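# Move mislabeled shelf cartons to the desk

## Task

On the wall shelf, each carton in the row should sit above the shelf label showing its own part number. Take every carton that sits above a label with a different number and put it on the desk. The correctly placed cartons must stay exactly where they are, neither moved sideways nor rotated. A carton that tips over or ends up leaning counts as a failure. Nothing may depend on the robot holding it at the end. When finished, open the gripper and pull the robot away.

## Robot and tools

Robot: a Hello Robot Stretch 3 with one arm. It has a two-wheeled base (0.33 m long, 0.34 m wide), a lift that slides up and down a mast, and a telescoping arm that reaches out to the robot's RIGHT side. The base cannot strafe. To shift the gripper forward or back along the shelf, drive the base. Spins happen about the point midway between the drive wheels, 0.05 m behind the front edge. With the arm in and the wrist folded, a spin sweeps a radius of 0.28 m. An unfolded, level gripper reaches past that circle.

Frames: the base frame sits on the floor between the drive wheels, with x forward, y left and z up. hand_pose is reported in it, at the point where the closed fingertips meet. The odometry frame is the base frame as it stood at the start. Heading grows to the left and runs from -3.142 to 3.142.

execute_actions takes {"actions": [...]}. The actions run in sequence, and an empty list simply reports the state and images. Each action may contain three fields:
- "robot": the command.
- "steps": from 1 to 450 control steps, at 30 per second (default 1). {"steps": n} on its own only waits.
- "until": an early-exit condition.
If any part of a call is invalid or out of range, none of it runs and earlier motion carries on.

The robot command holds "base", "joints", or both, and they start together.
- "base" holds exactly one key, and both are offsets from where the base is when the command begins. translate_m is metres, forward positive, magnitude at most 1. rotate_rad is radians, left (counter-clockwise) positive, magnitude at most 3.2.
- "joints" holds absolute targets by name. Joints you leave out keep their old targets.

Joint units and ranges:
- lift_m: 0 to 1.1 m, height of the arm.
- arm_m: 0 to 0.52 m, extension.
- wrist_yaw_rad: -1.345 to 4.42. 0 points along the arm, positive swings toward the front, 3.0 is folded over the base.
- wrist_pitch_rad: -1.57 to 0.451. 0 is level, negative points the fingertips down.
- wrist_roll_rad: -2.911 to 2.911. At 0 the fingers sit side by side.
- gripper_m: -0.089 to 0.179, wider when higher. The real fingertip gap is about 0.007 m less when nearly shut and 0.025 m less when fully open.
- head_pan_rad: -3.953 to 1.73. 0 is forward, positive is left, -1.57 looks along the arm.
- head_tilt_rad: -1.53 to 0.419. Negative looks down.

"contact_limits": {"arm_m": e} sets the motor effort, in percent from 1 to 100, at which the arm stops. Lower values are gentler. The limit holds until the next arm command.

In place of a single command, "robot" can take a list of up to 8 commands run in order, and {"pause_s": s} (at most 15) can appear in it. {"robot": {"stop": true}} brakes everything and clears the queue. A new command takes over immediately and throws away the rest of an older queue.

Waiting on motion:
- To wait until everything has finished, use "steps": 450, "until": {"robot": {"status": "ended"}}.
- Other conditions compare fields, for example {"lift_m": [">", 0.3]} or {"arm_m_status": ["!=", "moving"]}. Joint fields are compared at three decimals, base fields at four.
- {"any": {"status": "ended"}} fires when the first motion ends.

Base speed: the base is fast (0.30 m/s, 1.9 rad/s) only when the arm is stowed, meaning lift_m < 0.30, arm_m < 0.03 and wrist_yaw_rad > 2.54. Otherwise it moves at 0.10 m/s and 0.63 rad/s.

Wrist safety: fold or unfold the wrist only with lift_m between 0.32 and 0.95, wrist_pitch_rad at -0.4 and roll near 0. Once it is folded, the lift may go down to 0.25. If yaw is below -0.4, keep pitch at -0.5 or lower.

Gripping: command gripper_m below the carton's width to grip. Each pad is capped near 25 N here, so heavy cartons may slip. To release, open to at least 0.02 above the value where the fingertips made contact. Neither the reading nor a "done" status proves the carton is held, so check with the cameras.

Results: each result describes a single instant and includes images from head_camera, nav_camera and wrist_camera.
- base_status and joint_status report moving, done, off_target, contact_stop, time_out, stopped, not_commanded or torque_fault.
- The bracket on base_status shows distance travelled against the goal.
- joint_goals, measured_speeds and motor_effort are reported, with motor_effort as a signed percent and its peak in brackets.
- The robot line shows refusals, queue and queue_left.
- base_tilt gives forward and right lean in degrees.
- lidar_m gives 12 sectors of 30° each: the 1st straight ahead, then counter-clockwise, with the 10th on the right.
- wrist_depth_mm and head_depth_mm are 7x7 grids of depth values.
- robot.on_its_own appears when a goal was changed by the robot, a joint is slack or off, an effort at rest looks abnormal, or the base leans.
- Lines starting with "refused:" or "dropped:" explain goals that were skipped.

Contact: the arm and lift each halt with contact_stop when they push hard, then go slack until they are commanded again. The base, wrist and head have no such stop. Wrist servos that strain for several seconds switch off for 10 s (torque_fault).

Avoiding falls: keep the gripper below about 0.45 m when it might press on something rigid, and do not push a second time after a contact_stop. Never drive while the gripper is hooked on something fixed. If the robot leans, reverse the last move in small steps and pull the gripper free. If it stays tipped, drop lift_m to about 0.2. Avoid dropping, slamming or pushing cartons hard, and do not disturb the cartons that are correctly placed.

zoom_image takes {"camera": "head_camera"|"nav_camera"|"wrist_camera", "region": [x0, y0, x1, y1]}, in pixels measured from the top-left corner, at most 504x504. It gives a sharper view, which helps for reading labels.

finished_scene takes {"scene": n} and cannot be undone. Before calling it, release the carton, move clear, and wait until all motion has ended.

Each tool is called after ">>>" by a JSON object that holds its "name" and its "arguments", one argument or row to a line.

## Session

>>> {"name": "execute_actions", "arguments": {
  "actions": []
}}

Scene clock: 0.00 s.
robot.base_odometry: x=+0.000 y=+0.000 heading=+0.000 (m, m, rad; robot's odometry frame)
robot.turned_by_wheels: +0.000 (rad since the last result)
robot.turned_by_imu: +0.000 (rad since the last result)
robot.base_tilt: forward=-2.1 right=+0.1 (deg)
robot.lidar_m: 1.41 1.42 1.64 2.05 2.48 2.67 2.00 1.95 2.61 2.30 2.31 1.60
robot.head_depth_mm: 1485 1475 1474 1459 1463 1446 1446 / 1467 1446 1444 1437 1423 1423 1419 / 1440 1437 1429 1416 1404 1395 1391 / 1403 1401 1385 1389 1387 1372 1370 / 1385 1388 1384 1374 1365 1359 1339 / 1359 1363 1352 1349 1345 1329 1329 / 1339 1343 1334 1319 1308 1310 1303
robot.base_status: not_commanded
robot.joint_positions: lift_m=+0.574 arm_m=-0.001 wrist_yaw_rad=+2.947 wrist_pitch_rad=-0.504 wrist_roll_rad=-0.009 gripper_m=+0.037 head_pan_rad=-0.007 head_tilt_rad=-0.015
robot.joint_goals: lift_m=+0.574 arm_m=-0.001 wrist_yaw_rad=+2.947 wrist_pitch_rad=-0.504 wrist_roll_rad=-0.009 gripper_m=+0.037 head_pan_rad=-0.007 head_tilt_rad=-0.015
robot.joint_status: lift_m=not_commanded arm_m=not_commanded wrist_yaw_rad=not_commanded wrist_pitch_rad=not_commanded wrist_roll_rad=not_commanded gripper_m=not_commanded head_pan_rad=not_commanded head_tilt_rad=not_commanded
robot.measured_speeds: translate_m=+0.000 rotate_rad=+0.000 lift_m=+0.000 arm_m=+0.000 wrist_yaw_rad=+0.000 wrist_pitch_rad=+0.000 wrist_roll_rad=+0.000 head_pan_rad=+0.000 head_tilt_rad=+0.000
robot: refusals=0 queue=idle queue_left=0
robot.motor_effort: left_wheel=+0 right_wheel=+0 lift_m=+29 arm_m=+0 wrist_yaw_rad=+0 wrist_pitch_rad=+3 wrist_roll_rad=+1 gripper_m=+0 head_pan_rad=+0 head_tilt_rad=+2 (%)
robot.hand_pose: x=+0.0200 y=+0.0650 z=+0.5679 quat_wxyz=(+0.242, +0.695, +0.110, +0.668) (m; robot's base frame)
robot.wrist_depth_mm: - - - - - - - / - - - - - - - / - - - - - - - / - - - - - - - / 891 823 - 883 882 904 845 / 763 754 - 753 737 733 749 / 673 651 645 674 652 666 647
pictures: head_camera (sideways: a quarter turn clockwise sets it upright), nav_camera (sideways: a quarter turn counterclockwise sets it upright), wrist_camera
Images, in order (width x height): head_camera 896x504, nav_camera 672x504, wrist_camera 644x364.

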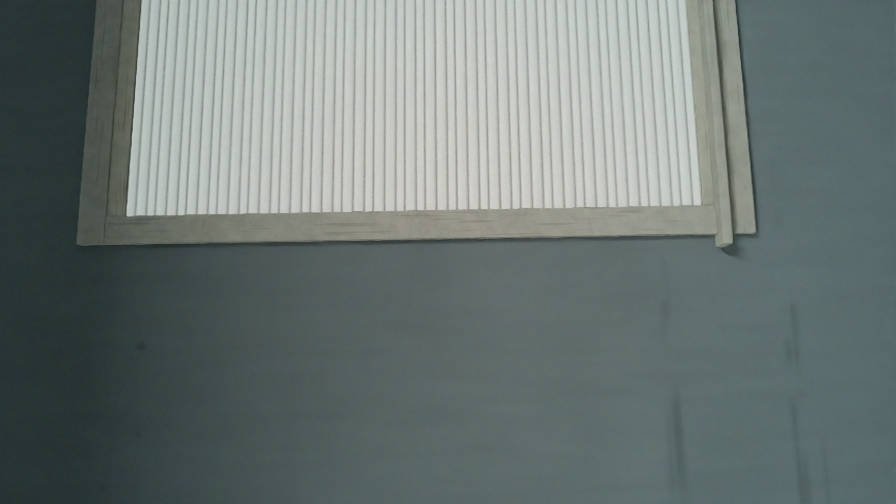

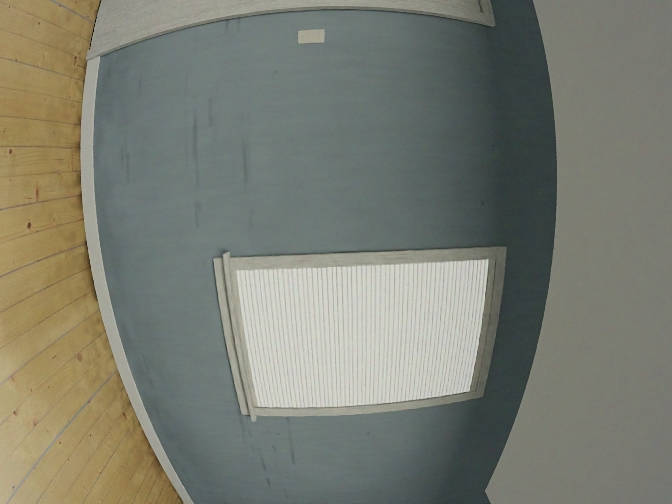

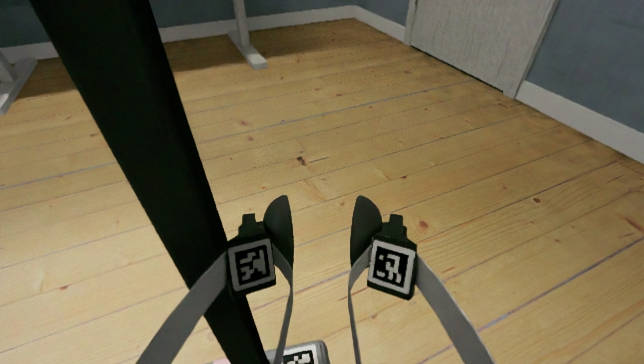

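>>> {"name": "execute_actions", "arguments": {
  "actions": [
    {"robot":{"joints":{"head_pan_rad":1.7,"head_tilt_rad":-0.3}},"steps":200,"until":{"robot":{"status":"ended"}}}
  ]
}}

>>> {"name": "execute_actions", "arguments": {
  "actions": [
    {"robot":{"joints":{"head_pan_rad":-2.2}},"steps":200,"until":{"robot":{"status":"ended"}}}
  ]
}}

Scene clock: 1.60 s.
robot.base_odometry: x=+0.000 y=+0.000 heading=+0.000 (m, m, rad; robot's odometry frame)
robot.turned_by_wheels: +0.000 (rad since the last result)
robot.turned_by_imu: +0.000 (rad since the last result)
robot.base_tilt: forward=-2.1 right=+0.1 (deg)
robot.lidar_m: 1.42 1.42 1.64 2.05 2.49 2.68 2.00 1.95 2.61 2.30 2.30 1.60
robot.head_depth_mm: 2251 2357 2463 2578 2679 2131 1660 / 2245 2338 2405 2524 2638 2173 1657 / 2219 2328 2436 2364 2605 2169 1666 / 2233 2301 2412 2364 2637 2167 1680 / 2232 2324 2409 2427 2630 2186 1676 / 2187 2261 2368 2436 2622 2233 1718 / 2178 2289 - - - - -
robot.base_status: not_commanded
robot.joint_positions: lift_m=+0.574 arm_m=-0.001 wrist_yaw_rad=+2.947 wrist_pitch_rad=-0.504 wrist_roll_rad=-0.009 gripper_m=+0.037 head_pan_rad=+1.693 head_tilt_rad=-0.296
robot.joint_goals: lift_m=+0.574 arm_m=-0.001 wrist_yaw_rad=+2.947 wrist_pitch_rad=-0.504 wrist_roll_rad=-0.009 gripper_m=+0.037 head_pan_rad=+1.700 head_tilt_rad=-0.300
robot.joint_status: lift_m=not_commanded arm_m=not_commanded wrist_yaw_rad=not_commanded wrist_pitch_rad=not_commanded wrist_roll_rad=not_commanded gripper_m=not_commanded head_pan_rad=done head_tilt_rad=done
robot.measured_speeds: translate_m=+0.000 rotate_rad=+0.000 lift_m=+0.000 arm_m=+0.000 wrist_yaw_rad=+0.000 wrist_pitch_rad=+0.000 wrist_roll_rad=+0.000 head_pan_rad=+0.000 head_tilt_rad=+0.000
robot: refusals=0 queue=done queue_left=0
robot.motor_effort: left_wheel=+0(0) right_wheel=+0(0) lift_m=+30(29) arm_m=+0(0) wrist_yaw_rad=+0(0) wrist_pitch_rad=+3(4) wrist_roll_rad=+0(1) gripper_m=+0(0) head_pan_rad=+5(56) head_tilt_rad=-2(30) (%)
robot.hand_pose: x=+0.0200 y=+0.0650 z=+0.5679 quat_wxyz=(+0.242, +0.695, +0.110, +0.668) (m; robot's base frame)
robot.wrist_depth_mm: - - - - - - - / - - - - - - - / - - - - - - - / - - - - - - - / 877 881 - 862 890 871 865 / 753 746 - 740 750 753 735 / 652 651 674 663 653 647 646
pictures: head_camera (sideways: a quarter turn clockwise sets it upright), nav_camera (sideways: a quarter turn counterclockwise sets it upright), wrist_camera
Images, in order (width x height): head_camera 896x504, nav_camera 672x504, wrist_camera 644x364.

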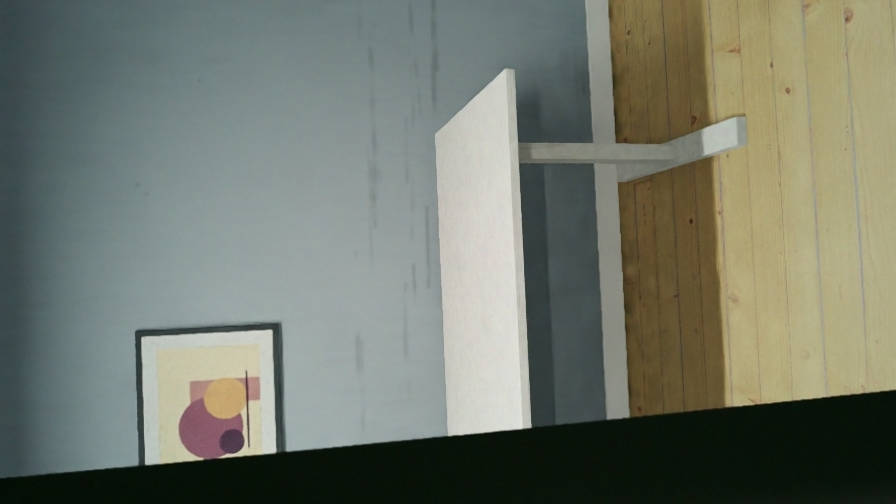

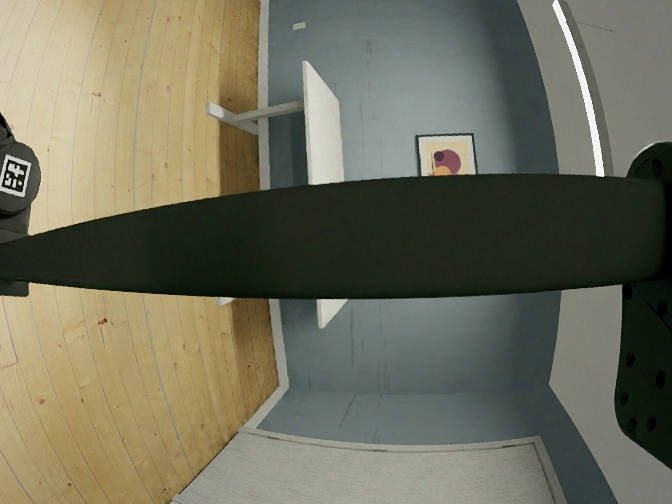

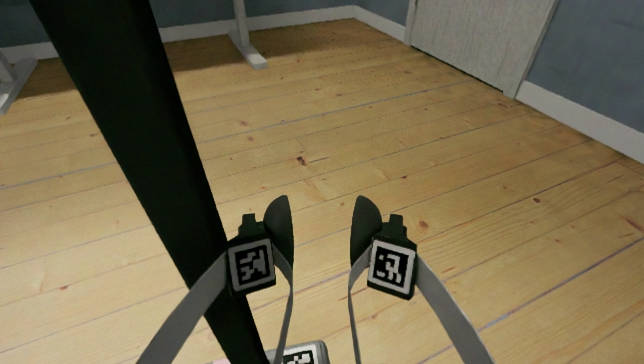

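Scene clock: 4.10 s.
robot.base_odometry: x=+0.000 y=+0.000 heading=+0.000 (m, m, rad; robot's odometry frame)
robot.turned_by_wheels: +0.000 (rad since the last result)
robot.turned_by_imu: -0.001 (rad since the last result)
robot.base_tilt: forward=-2.2 right=+0.1 (deg)
robot.lidar_m: 1.42 1.42 1.64 2.05 2.49 2.67 2.01 1.96 2.61 2.31 2.31 1.60
robot.head_depth_mm: 2334 2393 2527 2603 2684 2136 1643 / 2489 2612 2725 2847 2855 2153 1650 / 2715 2809 2985 3164 3037 2165 1667 / 2898 3022 3142 3279 3072 2175 1671 / 2701 2794 2873 2994 2960 2200 1672 / 2479 2573 2648 2743 2776 2217 1688 / 2277 2374 2428 2509 2622 2215 1696
robot.base_status: not_commanded
robot.joint_positions: lift_m=+0.574 arm_m=-0.001 wrist_yaw_rad=+2.947 wrist_pitch_rad=-0.504 wrist_roll_rad=-0.009 gripper_m=+0.037 head_pan_rad=-2.193 head_tilt_rad=-0.296
robot.joint_goals: lift_m=+0.574 arm_m=-0.001 wrist_yaw_rad=+2.947 wrist_pitch_rad=-0.504 wrist_roll_rad=-0.009 gripper_m=+0.037 head_pan_rad=-2.200 head_tilt_rad=-0.300
robot.joint_status: lift_m=not_commanded arm_m=not_commanded wrist_yaw_rad=not_commanded wrist_pitch_rad=not_commanded wrist_roll_rad=not_commanded gripper_m=not_commanded head_pan_rad=done head_tilt_rad=done
robot.measured_speeds: translate_m=+0.000 rotate_rad=+0.000 lift_m=+0.000 arm_m=+0.000 wrist_yaw_rad=+0.000 wrist_pitch_rad=+0.000 wrist_roll_rad=+0.000 head_pan_rad=+0.000 head_tilt_rad=+0.000
robot: refusals=0 queue=done queue_left=0
robot.motor_effort: left_wheel=+0(0) right_wheel=+0(0) lift_m=+30(30) arm_m=+0(0) wrist_yaw_rad=+0(0) wrist_pitch_rad=+4(4) wrist_roll_rad=+0(0) gripper_m=+0(0) head_pan_rad=-5(57) head_tilt_rad=-3(2) (%)
robot.hand_pose: x=+0.0200 y=+0.0650 z=+0.5679 quat_wxyz=(+0.242, +0.695, +0.110, +0.668) (m; robot's base frame)
robot.wrist_depth_mm: - - - - - - - / - - - - - - - / - - - - - - - / - - - - - - - / 900 896 - 856 897 901 867 / 764 753 - 763 732 735 749 / 642 669 659 683 665 650 660
pictures: head_camera (sideways: a quarter turn clockwise sets it upright), nav_camera (sideways: a quarter turn counterclockwise sets it upright), wrist_camera
Images, in order (width x height): head_camera 896x504, nav_camera 672x504, wrist_camera 644x364.

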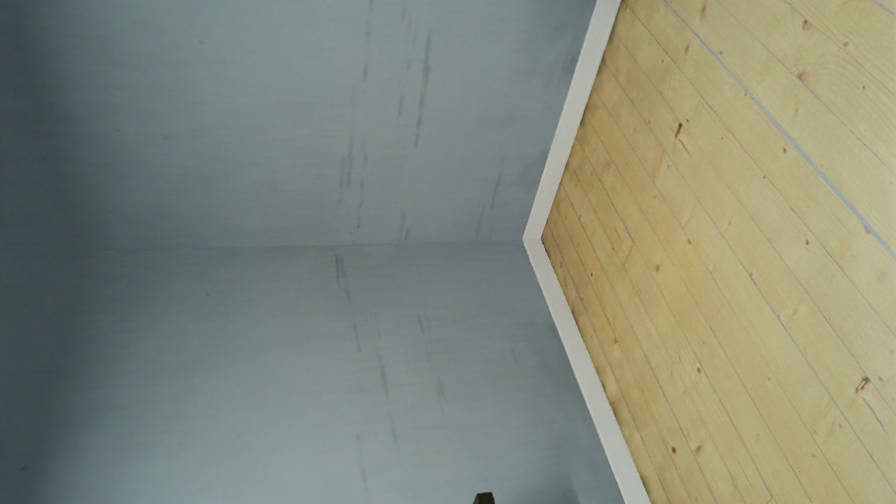

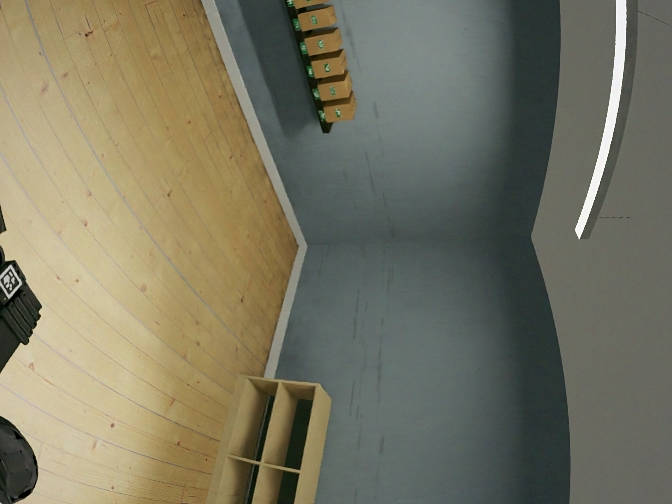

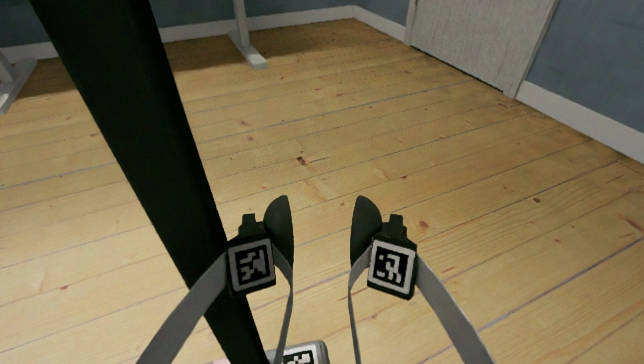

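>>> {"name": "execute_actions", "arguments": {
  "actions": [
    {"robot":[{"joints":{"wrist_pitch_rad":-0.4,"wrist_yaw_rad":3.0,"head_pan_rad":0,"head_tilt_rad":-0.2}},{"joints":{"lift_m":0.25}},{"base":{"rotate_rad":-2.87}},{"base":{"translate_m":0.7}}],"steps":450,"until":{"robot":{"status":"ended"}}}
  ]
}}

Scene clock: 16.57 s.
robot.base_odometry: x=-0.674 y=-0.188 heading=-2.870 (m, m, rad; robot's odometry frame)
robot.turned_by_wheels: -2.870 (rad since the last result)
robot.turned_by_imu: -2.857 (rad since the last result)
robot.base_tilt: forward=-2.2 right=+0.1 (deg)
robot.lidar_m: 1.25 1.41 2.29 2.25 2.39 2.16 2.11 2.25 2.33 2.07 2.20 1.36
robot.head_depth_mm: 1457 1501 1543 1596 1645 1450 1448 / 1464 1520 1563 1608 1679 1453 1453 / 1497 1535 1585 1636 1666 1469 1475 / 1501 1549 1609 1658 1690 1570 1542 / 1534 1574 1626 1672 1715 1578 1558 / 1545 1601 1644 1700 1743 1576 1571 / 1556 1611 1667 1722 1790 1566 1569
robot.base_status: done (translate_m +0.7000 of +0.7000)
robot.joint_positions: lift_m=+0.250 arm_m=-0.001 wrist_yaw_rad=+2.999 wrist_pitch_rad=-0.417 wrist_roll_rad=-0.009 gripper_m=+0.037 head_pan_rad=-0.007 head_tilt_rad=-0.210
robot.joint_goals: lift_m=+0.250 arm_m=-0.001 wrist_yaw_rad=+3.000 wrist_pitch_rad=-0.400 wrist_roll_rad=-0.009 gripper_m=+0.037 head_pan_rad=+0.000 head_tilt_rad=-0.200
robot.joint_status: lift_m=done arm_m=not_commanded wrist_yaw_rad=done wrist_pitch_rad=done wrist_roll_rad=not_commanded gripper_m=not_commanded head_pan_rad=done head_tilt_rad=done
robot.measured_speeds: translate_m=+0.000 rotate_rad=+0.000 lift_m=+0.000 arm_m=+0.000 wrist_yaw_rad=+0.000 wrist_pitch_rad=+0.000 wrist_roll_rad=+0.000 head_pan_rad=+0.000 head_tilt_rad=+0.000
robot: refusals=0 queue=done queue_left=0
robot.motor_effort: left_wheel=+2(12) right_wheel=-2(5) lift_m=+26(29) arm_m=+0(0) wrist_yaw_rad=+1(2) wrist_pitch_rad=+5(5) wrist_roll_rad=+0(0) gripper_m=+0(0) head_pan_rad=+5(55) head_tilt_rad=+8(22) (%)
robot.hand_pose: x=+0.0106 y=+0.0785 z=+0.2629 quat_wxyz=(+0.195, +0.697, +0.098, +0.683) (m; robot's base frame)
robot.wrist_depth_mm: - - - - - - - / - - - - - - - / 829 783 793 799 827 794 779 / 616 630 634 629 623 623 632 / 515 518 - 538 516 516 503 / 454 - - - 422 431 433 / - - - - 378 373 376
pictures: head_camera (sideways: a quarter turn clockwise sets it upright), nav_camera (sideways: a quarter turn counterclockwise sets it upright), wrist_camera
Images, in order (width x height): head_camera 896x504, nav_camera 672x504, wrist_camera 644x364.

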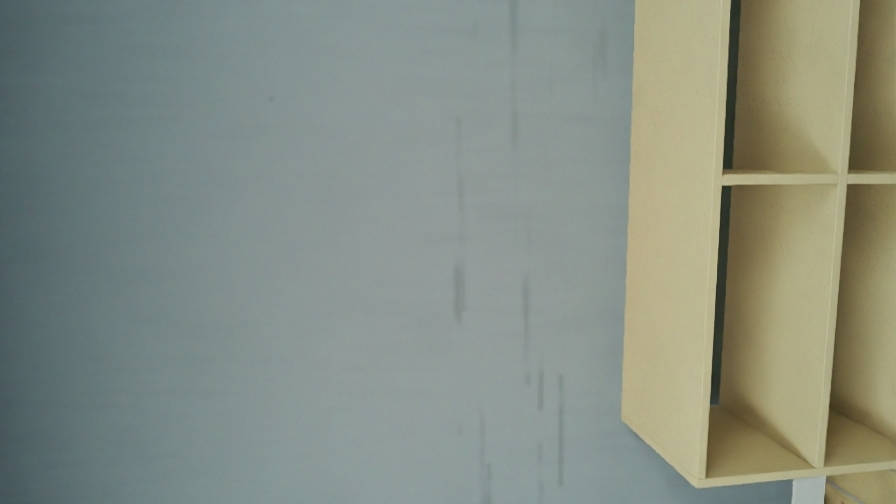

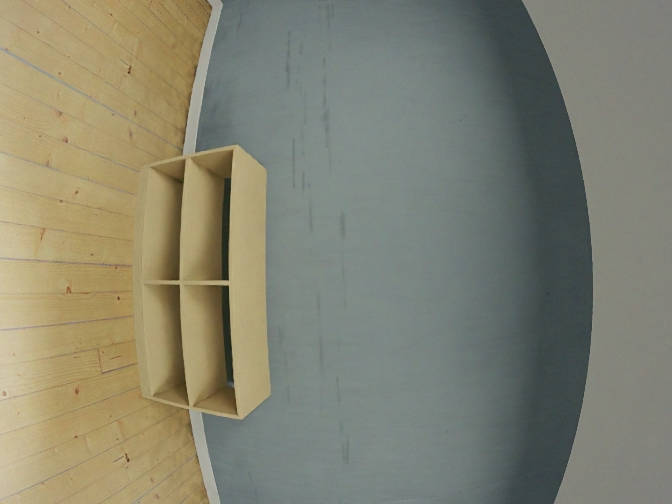

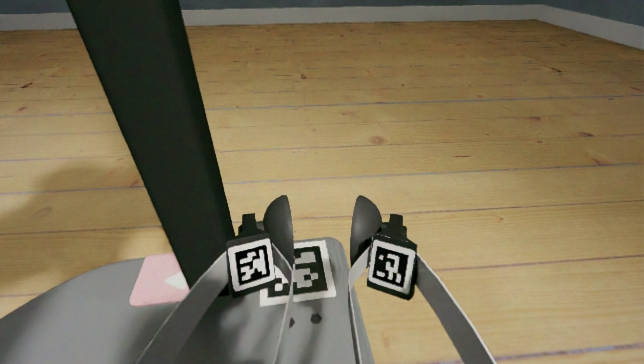

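>>> {"name": "execute_actions", "arguments": {
  "actions": [
    {"robot":[{"base":{"rotate_rad":1.9}},{"base":{"translate_m":1.0}},{"base":{"translate_m":0.2}},{"base":{"rotate_rad":-0.43}}],"steps":450,"until":{"robot":{"status":"ended"}}}
  ]
}}

Scene clock: 28.10 s.
robot.base_odometry: x=+0.004 y=-1.178 heading=-1.400 (m, m, rad; robot's odometry frame)
robot.turned_by_wheels: +1.470 (rad since the last result)
robot.turned_by_imu: +1.459 (rad since the last result)
robot.base_tilt: forward=-2.1 right=+0.1 (deg)
robot.lidar_m: 1.14 1.17 1.56 1.66 1.70 2.27 3.25 3.13 2.01 1.78 1.68 1.19
robot.head_depth_mm: 1004 1039 1066 1100 1128 904 1212 / 1004 1031 1063 1099 1129 924 1217 / 1006 1033 1066 1102 1123 903 925 / 1012 1041 1069 1098 1133 1024 967 / 1004 1034 1070 1100 1129 910 926 / 1011 1042 1073 1107 1132 913 926 / 1009 1040 1069 1102 1145 1020 974
robot.base_status: done (rotate_rad -0.4299 of -0.4300)
robot.joint_positions: lift_m=+0.250 arm_m=-0.001 wrist_yaw_rad=+2.999 wrist_pitch_rad=-0.417 wrist_roll_rad=-0.009 gripper_m=+0.037 head_pan_rad=-0.007 head_tilt_rad=-0.210
robot.joint_goals: lift_m=+0.250 arm_m=-0.001 wrist_yaw_rad=+3.000 wrist_pitch_rad=-0.400 wrist_roll_rad=-0.009 gripper_m=+0.037 head_pan_rad=+0.000 head_tilt_rad=-0.200
robot.joint_status: lift_m=done arm_m=not_commanded wrist_yaw_rad=done wrist_pitch_rad=done wrist_roll_rad=not_commanded gripper_m=not_commanded head_pan_rad=done head_tilt_rad=done
robot.measured_speeds: translate_m=+0.000 rotate_rad=+0.000 lift_m=+0.000 arm_m=+0.000 wrist_yaw_rad=+0.000 wrist_pitch_rad=+0.000 wrist_roll_rad=+0.000 head_pan_rad=+0.000 head_tilt_rad=+0.000
robot: refusals=0 queue=done queue_left=0
robot.motor_effort: left_wheel=+2(9) right_wheel=-2(8) lift_m=+26(26) arm_m=+0(0) wrist_yaw_rad=+1(0) wrist_pitch_rad=+5(5) wrist_roll_rad=+0(0) gripper_m=+0(0) head_pan_rad=+5(5) head_tilt_rad=+6(8) (%)
robot.hand_pose: x=+0.0106 y=+0.0785 z=+0.2629 quat_wxyz=(+0.195, +0.697, +0.098, +0.683) (m; robot's base frame)
robot.wrist_depth_mm: - - - - - - - / - - - - - - - / 822 800 802 817 805 795 817 / 625 629 630 659 627 635 623 / 509 516 - 529 521 516 508 / 445 - - - 421 440 427 / - - - - 378 373 370
pictures: head_camera (sideways: a quarter turn clockwise sets it upright), nav_camera (sideways: a quarter turn counterclockwise sets it upright), wrist_camera
Images, in order (width x height): head_camera 896x504, nav_camera 672x504, wrist_camera 644x364.

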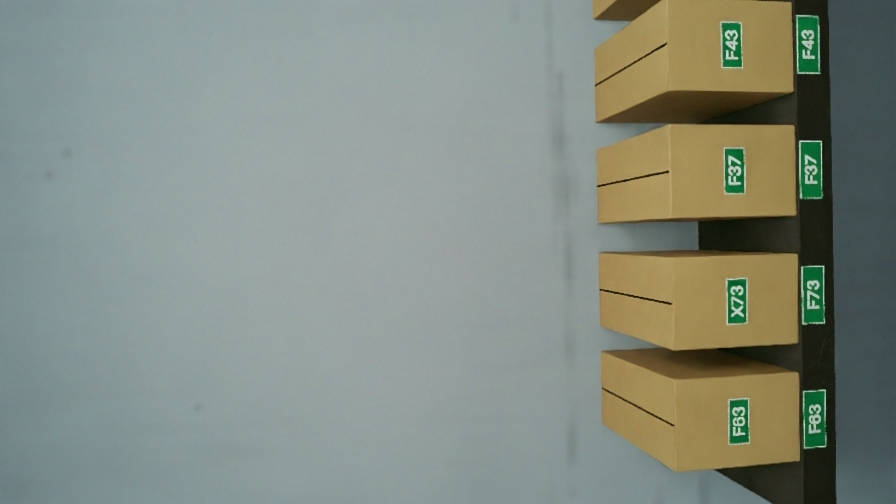

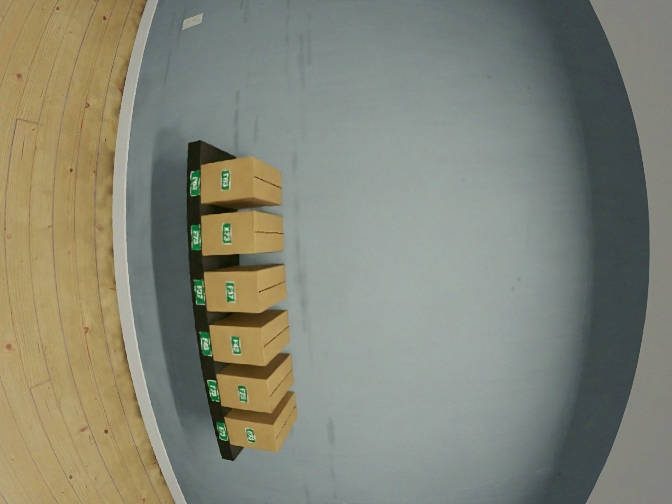

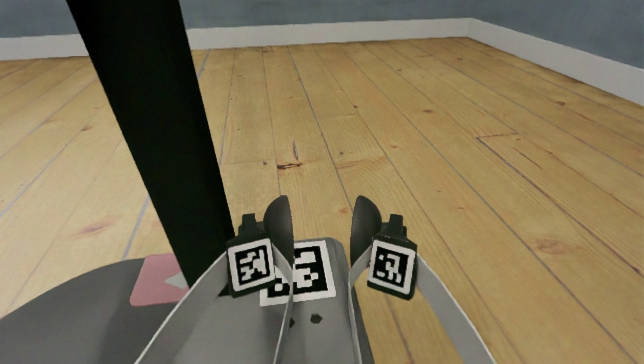

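X73 is wrong. Check the others.

>>> {"name": "execute_actions", "arguments": {
  "actions": [
    {"robot":{"joints":{"head_pan_rad":-0.45,"head_tilt_rad":-0.4}},"steps":100,"until":{"robot":{"status":"ended"}}}
  ]
}}

Scene clock: 29.10 s.
robot.base_odometry: x=+0.004 y=-1.178 heading=-1.400 (m, m, rad; robot's odometry frame)
robot.turned_by_wheels: +0.000 (rad since the last result)
robot.turned_by_imu: +0.000 (rad since the last result)
robot.base_tilt: forward=-2.1 right=+0.1 (deg)
robot.lidar_m: 1.14 1.17 1.56 1.66 1.71 2.28 3.24 3.14 2.02 1.79 1.68 1.20
robot.head_depth_mm: 1221 1314 1400 1502 1617 1757 1492 / 1169 1237 1315 1407 1477 1644 1487 / 1116 1181 1259 1218 1116 1555 1525 / 1068 1126 1197 1226 1046 1472 1503 / 1025 1078 1141 1185 990 1383 1453 / 984 1037 1097 1145 971 1314 1409 / 943 989 1049 1100 914 958 1323
robot.base_status: done (rotate_rad -0.4299 of -0.4300)
robot.joint_positions: lift_m=+0.250 arm_m=-0.001 wrist_yaw_rad=+2.999 wrist_pitch_rad=-0.417 wrist_roll_rad=-0.009 gripper_m=+0.037 head_pan_rad=-0.443 head_tilt_rad=-0.395
robot.joint_goals: lift_m=+0.250 arm_m=-0.001 wrist_yaw_rad=+3.000 wrist_pitch_rad=-0.400 wrist_roll_rad=-0.009 gripper_m=+0.037 head_pan_rad=-0.450 head_tilt_rad=-0.400
robot.joint_status: lift_m=done arm_m=not_commanded wrist_yaw_rad=done wrist_pitch_rad=done wrist_roll_rad=not_commanded gripper_m=not_commanded head_pan_rad=done head_tilt_rad=done
robot.measured_speeds: translate_m=+0.000 rotate_rad=+0.000 lift_m=+0.000 arm_m=+0.000 wrist_yaw_rad=+0.000 wrist_pitch_rad=+0.000 wrist_roll_rad=+0.000 head_pan_rad=+0.000 head_tilt_rad=+0.000
robot: refusals=0 queue=done queue_left=0
robot.motor_effort: left_wheel=+2(2) right_wheel=-2(2) lift_m=+26(26) arm_m=-1(0) wrist_yaw_rad=+1(0) wrist_pitch_rad=+5(5) wrist_roll_rad=+0(1) gripper_m=+0(0) head_pan_rad=-4(45) head_tilt_rad=-4(26) (%)
robot.hand_pose: x=+0.0106 y=+0.0785 z=+0.2630 quat_wxyz=(+0.195, +0.697, +0.098, +0.683) (m; robot's base frame)
robot.wrist_depth_mm: - - - - - - - / - - - - - - - / 830 781 826 804 819 792 813 / 631 631 642 628 624 628 622 / 509 519 - 538 519 508 511 / 454 - - - 425 429 435 / - - - - 370 379 375
pictures: head_camera (sideways: a quarter turn clockwise sets it upright), nav_camera (sideways: a quarter turn counterclockwise sets it upright), wrist_camera
Images, in order (width x height): head_camera 896x504, nav_camera 672x504, wrist_camera 644x364.

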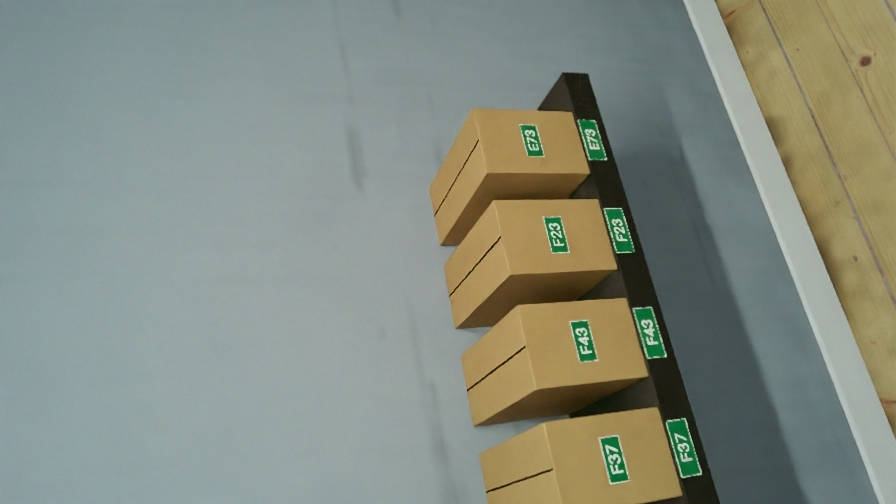

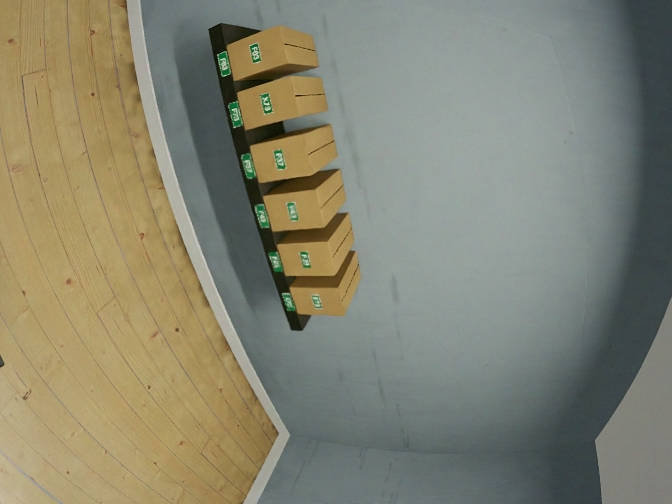

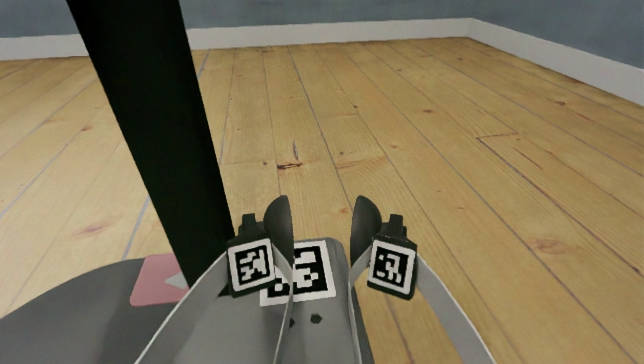

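>>> {"name": "execute_actions", "arguments": {
  "actions": [
    {"robot":[{"base":{"translate_m":0.27}},{"base":{"rotate_rad":1.57},"joints":{"lift_m":0.6,"head_pan_rad":-1.57,"head_tilt_rad":-0.7}},{"base":{"translate_m":0.08},"joints":{"wrist_yaw_rad":0,"gripper_m":0.179}},{"joints":{"wrist_pitch_rad":0,"lift_m":0.72}}],"steps":450,"until":{"robot":{"status":"ended"}}}
  ]
}}

Scene clock: 41.77 s.
robot.base_odometry: x=+0.129 y=-1.430 heading=+0.170 (m, m, rad; robot's odometry frame)
robot.turned_by_wheels: +1.570 (rad since the last result)
robot.turned_by_imu: +1.560 (rad since the last result)
robot.base_tilt: forward=-2.2 right=+0.0 (deg)
robot.lidar_m: 1.59 1.63 2.15 3.51 2.63 1.94 2.19 1.30 0.91 0.86 0.88 1.16
robot.head_depth_mm: 726 801 867 738 817 1357 1225 / 723 802 860 723 810 1364 1249 / 722 806 878 825 850 1370 - / 723 802 856 727 810 1374 1240 / 724 804 869 753 833 1381 1248 / 721 800 873 735 811 1389 1256 / 723 799 900 987 874 1380 1256
robot.base_status: done (translate_m +0.0800 of +0.0800)
robot.joint_positions: lift_m=+0.720 arm_m=-0.001 wrist_yaw_rad=+0.001 wrist_pitch_rad=-0.020 wrist_roll_rad=-0.009 gripper_m=+0.179 head_pan_rad=-1.563 head_tilt_rad=-0.692
robot.joint_goals: lift_m=+0.720 arm_m=-0.001 wrist_yaw_rad=+0.000 wrist_pitch_rad=+0.000 wrist_roll_rad=-0.009 gripper_m=+0.179 head_pan_rad=-1.570 head_tilt_rad=-0.700
robot.joint_status: lift_m=done arm_m=not_commanded wrist_yaw_rad=done wrist_pitch_rad=done wrist_roll_rad=not_commanded gripper_m=done head_pan_rad=done head_tilt_rad=done
robot.measured_speeds: translate_m=+0.000 rotate_rad=+0.000 lift_m=+0.000 arm_m=+0.000 wrist_yaw_rad=+0.000 wrist_pitch_rad=+0.000 wrist_roll_rad=+0.000 head_pan_rad=+0.000 head_tilt_rad=+0.000
robot: refusals=0 queue=done queue_left=0
robot.motor_effort: left_wheel=-2(10) right_wheel=+1(8) lift_m=+33(33) arm_m=+0(0) wrist_yaw_rad=-2(3) wrist_pitch_rad=+6(6) wrist_roll_rad=+0(0) gripper_m=+1(100) head_pan_rad=-5(55) head_tilt_rad=-6(32) (%)
robot.hand_pose: x=-0.0211 y=-0.3995 z=+0.8294 quat_wxyz=(+0.711, +0.008, -0.704, -0.007) (m; robot's base frame)
robot.wrist_depth_mm: 545 541 555 565 568 574 583 / 552 557 579 570 581 584 606 / 569 351 359 426 364 373 381 / 592 351 371 375 378 390 396 / 619 373 387 395 395 399 416 / 383 385 390 397 404 553 569 / 692 685 710 709 728 728 754
pictures: head_camera (sideways: a quarter turn clockwise sets it upright), nav_camera (sideways: a quarter turn counterclockwise sets it upright), wrist_camera
Images, in order (width x height): head_camera 896x504, nav_camera 672x504, wrist_camera 644x364.

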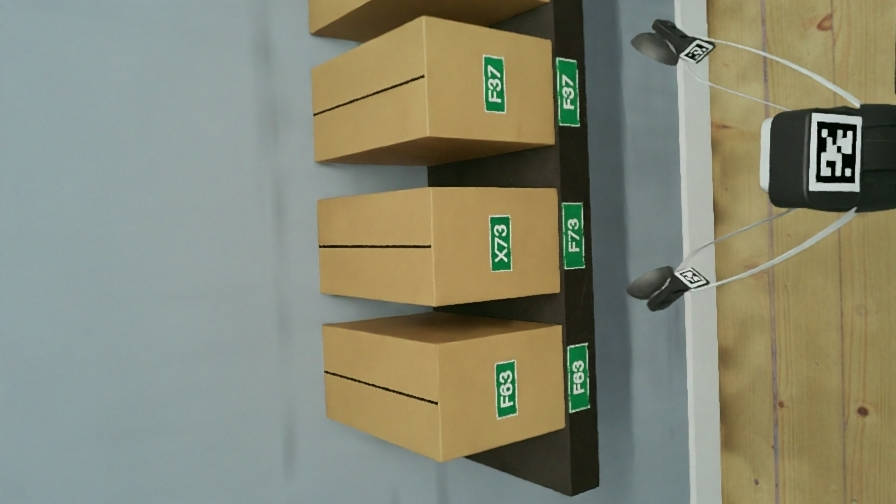

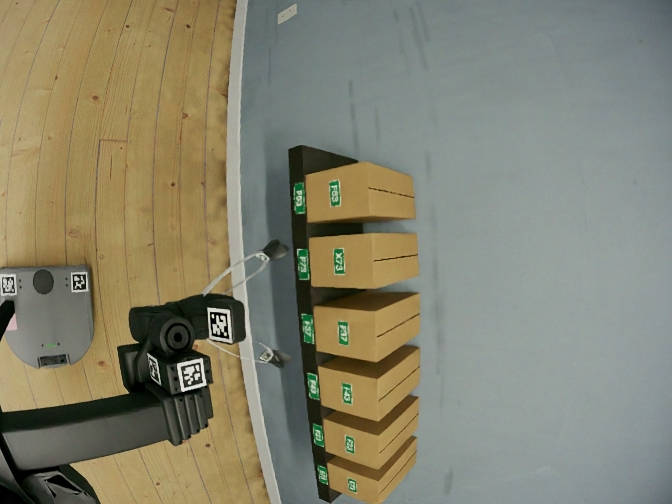

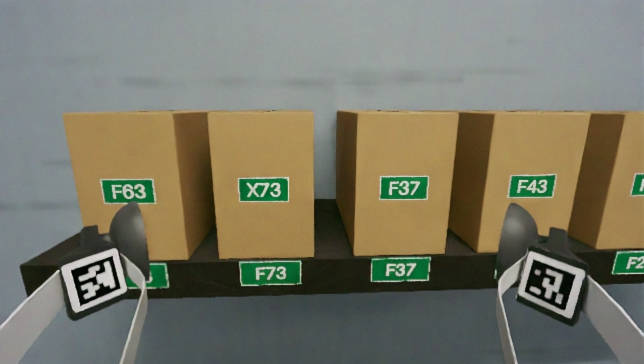

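>>> {"name": "execute_actions", "arguments": {
  "actions": [
    {"robot":{"base":{"translate_m":0.07},"joints":{"lift_m":0.64,"gripper_m":0.16,"arm_m":0.08}},"steps":450,"until":{"robot":{"status":"ended"}}}
  ]
}}

Scene clock: 43.87 s.
robot.base_odometry: x=+0.198 y=-1.418 heading=+0.170 (m, m, rad; robot's odometry frame)
robot.turned_by_wheels: +0.000 (rad since the last result)
robot.turned_by_imu: +0.000 (rad since the last result)
robot.base_tilt: forward=-2.1 right=+0.1 (deg)
robot.lidar_m: 1.52 1.56 2.07 3.50 3.41 2.00 2.26 1.29 0.90 0.86 0.88 1.17
robot.head_depth_mm: 721 800 853 720 809 1362 1274 / 719 799 868 764 823 1365 - / 721 801 854 719 807 1359 - / 722 802 866 846 808 1376 1235 / 719 795 861 731 803 1386 1247 / 719 801 895 921 841 1381 1247 / 719 798 897 1020 1187 1383 1255
robot.base_status: done (translate_m +0.0700 of +0.0700)
robot.joint_positions: lift_m=+0.640 arm_m=+0.080 wrist_yaw_rad=+0.001 wrist_pitch_rad=-0.020 wrist_roll_rad=-0.009 gripper_m=+0.160 head_pan_rad=-1.563 head_tilt_rad=-0.692
robot.joint_goals: lift_m=+0.640 arm_m=+0.080 wrist_yaw_rad=+0.000 wrist_pitch_rad=+0.000 wrist_roll_rad=-0.009 gripper_m=+0.160 head_pan_rad=-1.570 head_tilt_rad=-0.700
robot.joint_status: lift_m=done arm_m=done wrist_yaw_rad=done wrist_pitch_rad=done wrist_roll_rad=not_commanded gripper_m=done head_pan_rad=done head_tilt_rad=done
robot.measured_speeds: translate_m=+0.000 rotate_rad=+0.000 lift_m=+0.000 arm_m=+0.000 wrist_yaw_rad=+0.000 wrist_pitch_rad=+0.000 wrist_roll_rad=+0.000 head_pan_rad=+0.000 head_tilt_rad=+0.000
robot: refusals=0 queue=done queue_left=0
robot.motor_effort: left_wheel=-2(4) right_wheel=+2(6) lift_m=+25(34) arm_m=+3(5) wrist_yaw_rad=-1(2) wrist_pitch_rad=+5(5) wrist_roll_rad=+0(0) gripper_m=-1(99) head_pan_rad=-4(5) head_tilt_rad=-5(5) (%)
robot.hand_pose: x=-0.0213 y=-0.4804 z=+0.7497 quat_wxyz=(+0.711, +0.008, -0.704, -0.007) (m; robot's base frame)
robot.wrist_depth_mm: 455 251 339 256 484 266 300 / 467 255 264 261 286 272 277 / 492 266 272 274 290 284 295 / 513 275 287 288 319 293 305 / 281 283 290 290 296 299 309 / 574 581 587 592 591 621 621 / 593 593 599 626 632 646 646
pictures: head_camera (sideways: a quarter turn clockwise sets it upright), nav_camera (sideways: a quarter turn counterclockwise sets it upright), wrist_camera
Images, in order (width x height): head_camera 896x504, nav_camera 672x504, wrist_camera 644x364.

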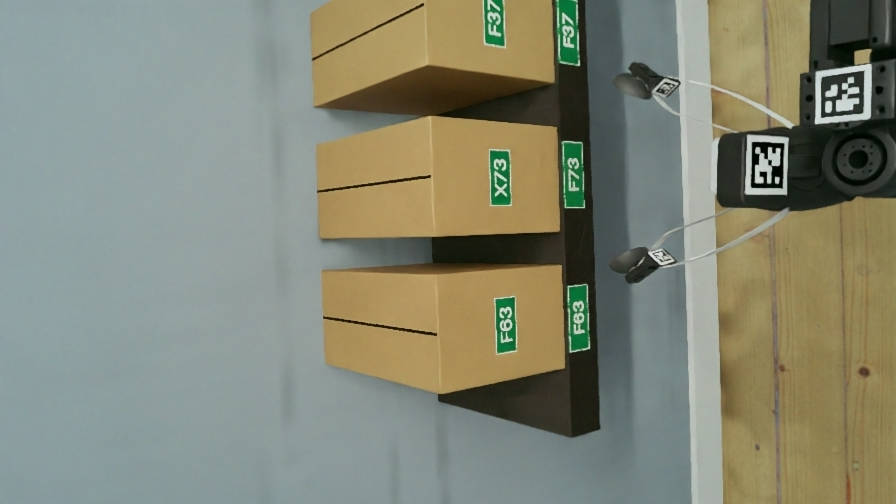

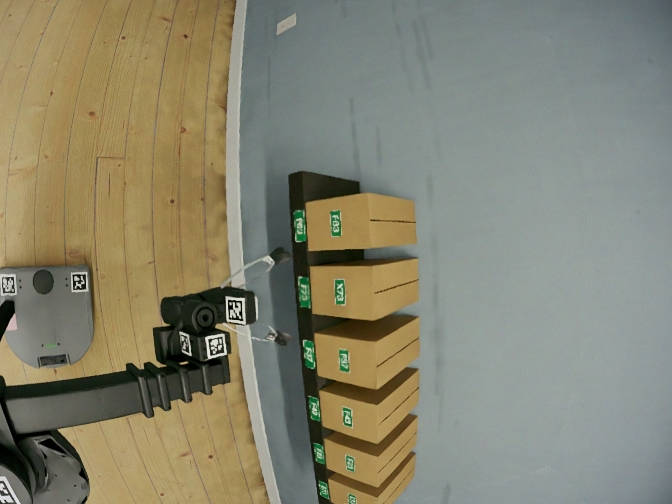

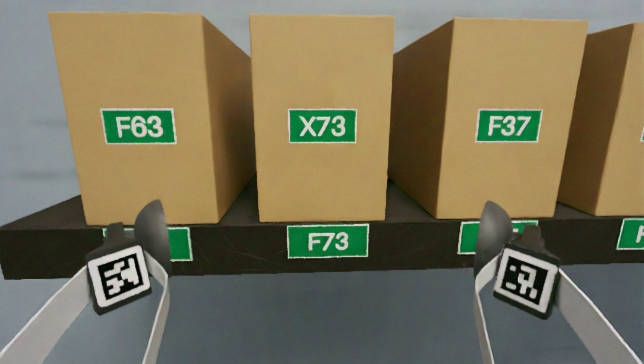

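>>> {"name": "execute_actions", "arguments": {
  "actions": [
    {"robot":[{"joints":{"lift_m":0.71,"gripper_m":0.15}},{"joints":{"arm_m":0.15}}],"steps":450,"until":{"robot":{"status":"ended"}}}
  ]
}}

Scene clock: 47.03 s.
robot.base_odometry: x=+0.198 y=-1.418 heading=+0.170 (m, m, rad; robot's odometry frame)
robot.turned_by_wheels: +0.000 (rad since the last result)
robot.turned_by_imu: -0.001 (rad since the last result)
robot.base_tilt: forward=-2.1 right=+0.0 (deg)
robot.lidar_m: 1.52 1.56 2.06 3.51 3.40 2.01 2.26 1.29 0.90 0.86 0.88 1.16
robot.head_depth_mm: 721 800 854 717 808 - 1179 / 722 801 869 759 813 - 1182 / 721 800 851 716 782 - 1210 / 718 799 868 868 830 1378 1238 / 720 800 862 730 805 1384 1240 / 719 797 895 927 841 1380 1247 / 718 797 897 1021 1189 1369 1257
robot.base_status: done (translate_m +0.0700 of +0.0700)
robot.joint_positions: lift_m=+0.710 arm_m=+0.150 wrist_yaw_rad=+0.001 wrist_pitch_rad=-0.020 wrist_roll_rad=-0.009 gripper_m=+0.150 head_pan_rad=-1.563 head_tilt_rad=-0.692
robot.joint_goals: lift_m=+0.710 arm_m=+0.150 wrist_yaw_rad=+0.000 wrist_pitch_rad=+0.000 wrist_roll_rad=-0.009 gripper_m=+0.150 head_pan_rad=-1.570 head_tilt_rad=-0.700
robot.joint_status: lift_m=done arm_m=done wrist_yaw_rad=done wrist_pitch_rad=done wrist_roll_rad=not_commanded gripper_m=done head_pan_rad=done head_tilt_rad=done
robot.measured_speeds: translate_m=+0.000 rotate_rad=+0.000 lift_m=+0.000 arm_m=+0.000 wrist_yaw_rad=+0.000 wrist_pitch_rad=+0.000 wrist_roll_rad=+0.000 head_pan_rad=+0.000 head_tilt_rad=+0.000
robot: refusals=0 queue=done queue_left=0
robot.motor_effort: left_wheel=-2(2) right_wheel=+2(2) lift_m=+33(34) arm_m=+3(3) wrist_yaw_rad=+0(1) wrist_pitch_rad=+5(5) wrist_roll_rad=+0(1) gripper_m=-1(99) head_pan_rad=-5(5) head_tilt_rad=-6(5) (%)
robot.hand_pose: x=-0.0213 y=-0.5504 z=+0.8195 quat_wxyz=(+0.711, +0.007, -0.704, -0.007) (m; robot's base frame)
robot.wrist_depth_mm: 404 409 416 424 431 431 438 / 420 422 429 442 453 450 455 / 195 198 231 205 253 215 216 / 203 207 231 213 257 222 225 / 212 212 229 223 258 230 236 / 220 - 235 231 261 - 250 / 231 231 240 240 245 247 253
pictures: head_camera (sideways: a quarter turn clockwise sets it upright), nav_camera (sideways: a quarter turn counterclockwise sets it upright), wrist_camera
Images, in order (width x height): head_camera 896x504, nav_camera 672x504, wrist_camera 644x364.

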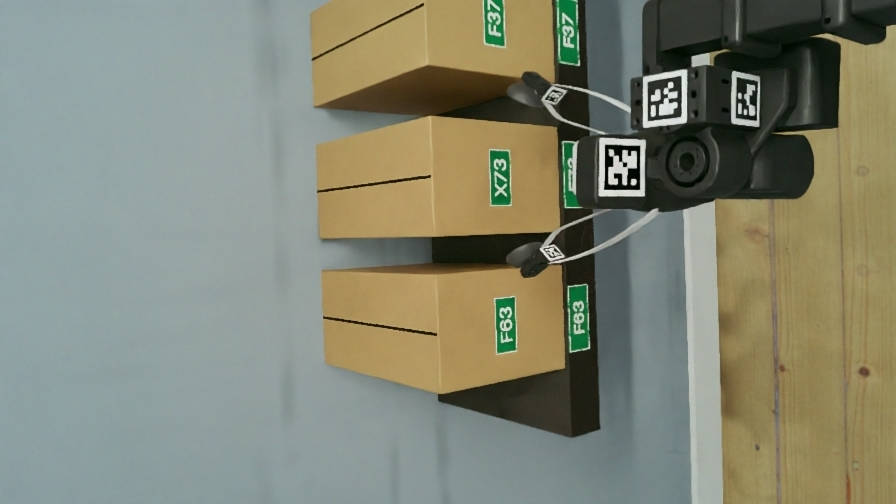

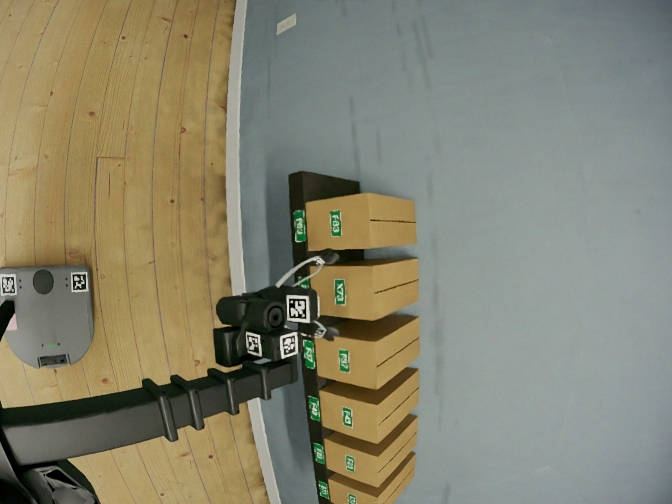

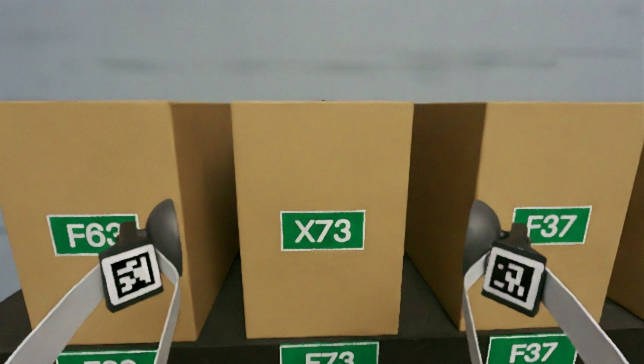

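>>> {"name": "execute_actions", "arguments": {
  "actions": [
    {"robot":[{"joints":{"gripper_m":0.128}},{"joints":{"arm_m":0.19},"contact_limits":{"arm_m":12}}],"steps":450,"until":{"robot":{"status":"ended"}}}
  ]
}}

Scene clock: 49.30 s.
robot.base_odometry: x=+0.198 y=-1.418 heading=+0.170 (m, m, rad; robot's odometry frame)
robot.turned_by_wheels: +0.000 (rad since the last result)
robot.turned_by_imu: -0.001 (rad since the last result)
robot.base_tilt: forward=-2.1 right=+0.1 (deg)
robot.lidar_m: 1.52 1.56 2.06 3.49 3.38 2.01 2.26 1.29 0.91 0.86 0.88 1.16
robot.head_depth_mm: 721 800 853 718 789 - 1200 / 721 798 869 755 805 - 1224 / 723 798 853 718 - 1343 1238 / 718 797 869 839 828 1379 1240 / 721 798 863 729 805 1380 1247 / 718 797 896 929 844 1371 1241 / 717 798 892 1023 1186 1384 1256
robot.base_status: done (translate_m +0.0700 of +0.0700)
robot.joint_positions: lift_m=+0.710 arm_m=+0.190 wrist_yaw_rad=+0.001 wrist_pitch_rad=-0.020 wrist_roll_rad=-0.009 gripper_m=+0.128 head_pan_rad=-1.563 head_tilt_rad=-0.692
robot.joint_goals: lift_m=+0.710 arm_m=+0.190 wrist_yaw_rad=+0.000 wrist_pitch_rad=+0.000 wrist_roll_rad=-0.009 gripper_m=+0.128 head_pan_rad=-1.570 head_tilt_rad=-0.700
robot.joint_status: lift_m=done arm_m=done wrist_yaw_rad=done wrist_pitch_rad=done wrist_roll_rad=not_commanded gripper_m=done head_pan_rad=done head_tilt_rad=done
robot.measured_speeds: translate_m=+0.000 rotate_rad=+0.000 lift_m=+0.000 arm_m=+0.000 wrist_yaw_rad=+0.000 wrist_pitch_rad=+0.000 wrist_roll_rad=+0.000 head_pan_rad=+0.000 head_tilt_rad=+0.000
robot: refusals=0 queue=done queue_left=0
robot.motor_effort: left_wheel=-2(2) right_wheel=+3(2) lift_m=+33(33) arm_m=+2(2) wrist_yaw_rad=-1(0) wrist_pitch_rad=+5(5) wrist_roll_rad=+1(1) gripper_m=-1(99) head_pan_rad=-5(5) head_tilt_rad=-6(5) (%)
robot.contact_limits: arm_m 12 (drawing in: default 18, maximum 29; extending or still: default 25, maximum 41)
robot.hand_pose: x=-0.0213 y=-0.5904 z=+0.8195 quat_wxyz=(+0.711, +0.007, -0.704, -0.007) (m; robot's base frame)
robot.wrist_depth_mm: 372 376 380 386 388 398 403 / 379 383 391 399 403 408 418 / 159 163 165 165 169 184 175 / 165 169 173 172 176 185 180 / 172 173 179 179 182 187 190 / 178 184 187 188 192 196 199 / - 189 196 197 202 208 208
pictures: head_camera (sideways: a quarter turn clockwise sets it upright), nav_camera (sideways: a quarter turn counterclockwise sets it upright), wrist_camera
Images, in order (width x height): head_camera 896x504, nav_camera 672x504, wrist_camera 644x364.

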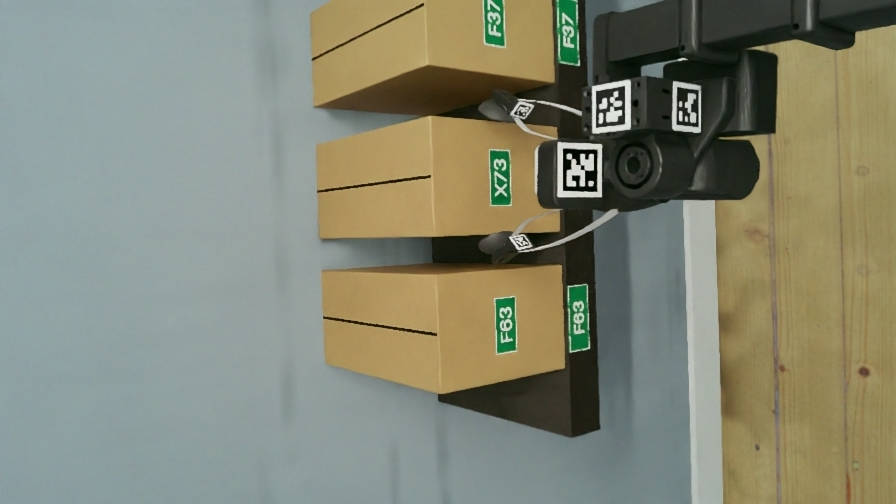

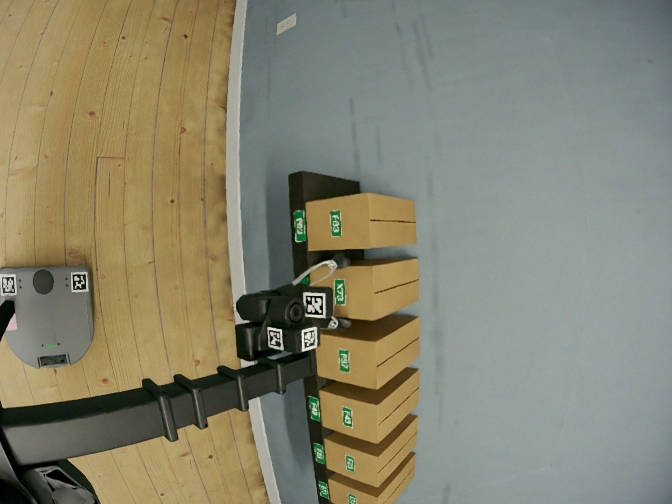

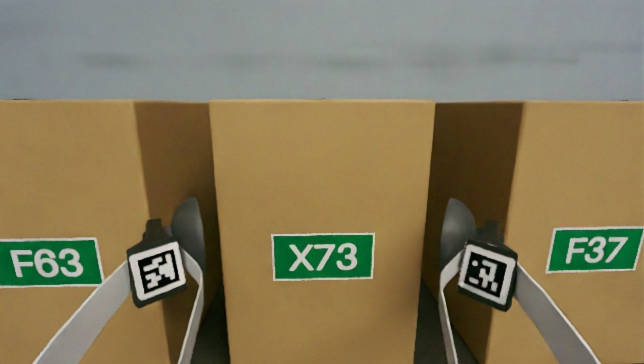

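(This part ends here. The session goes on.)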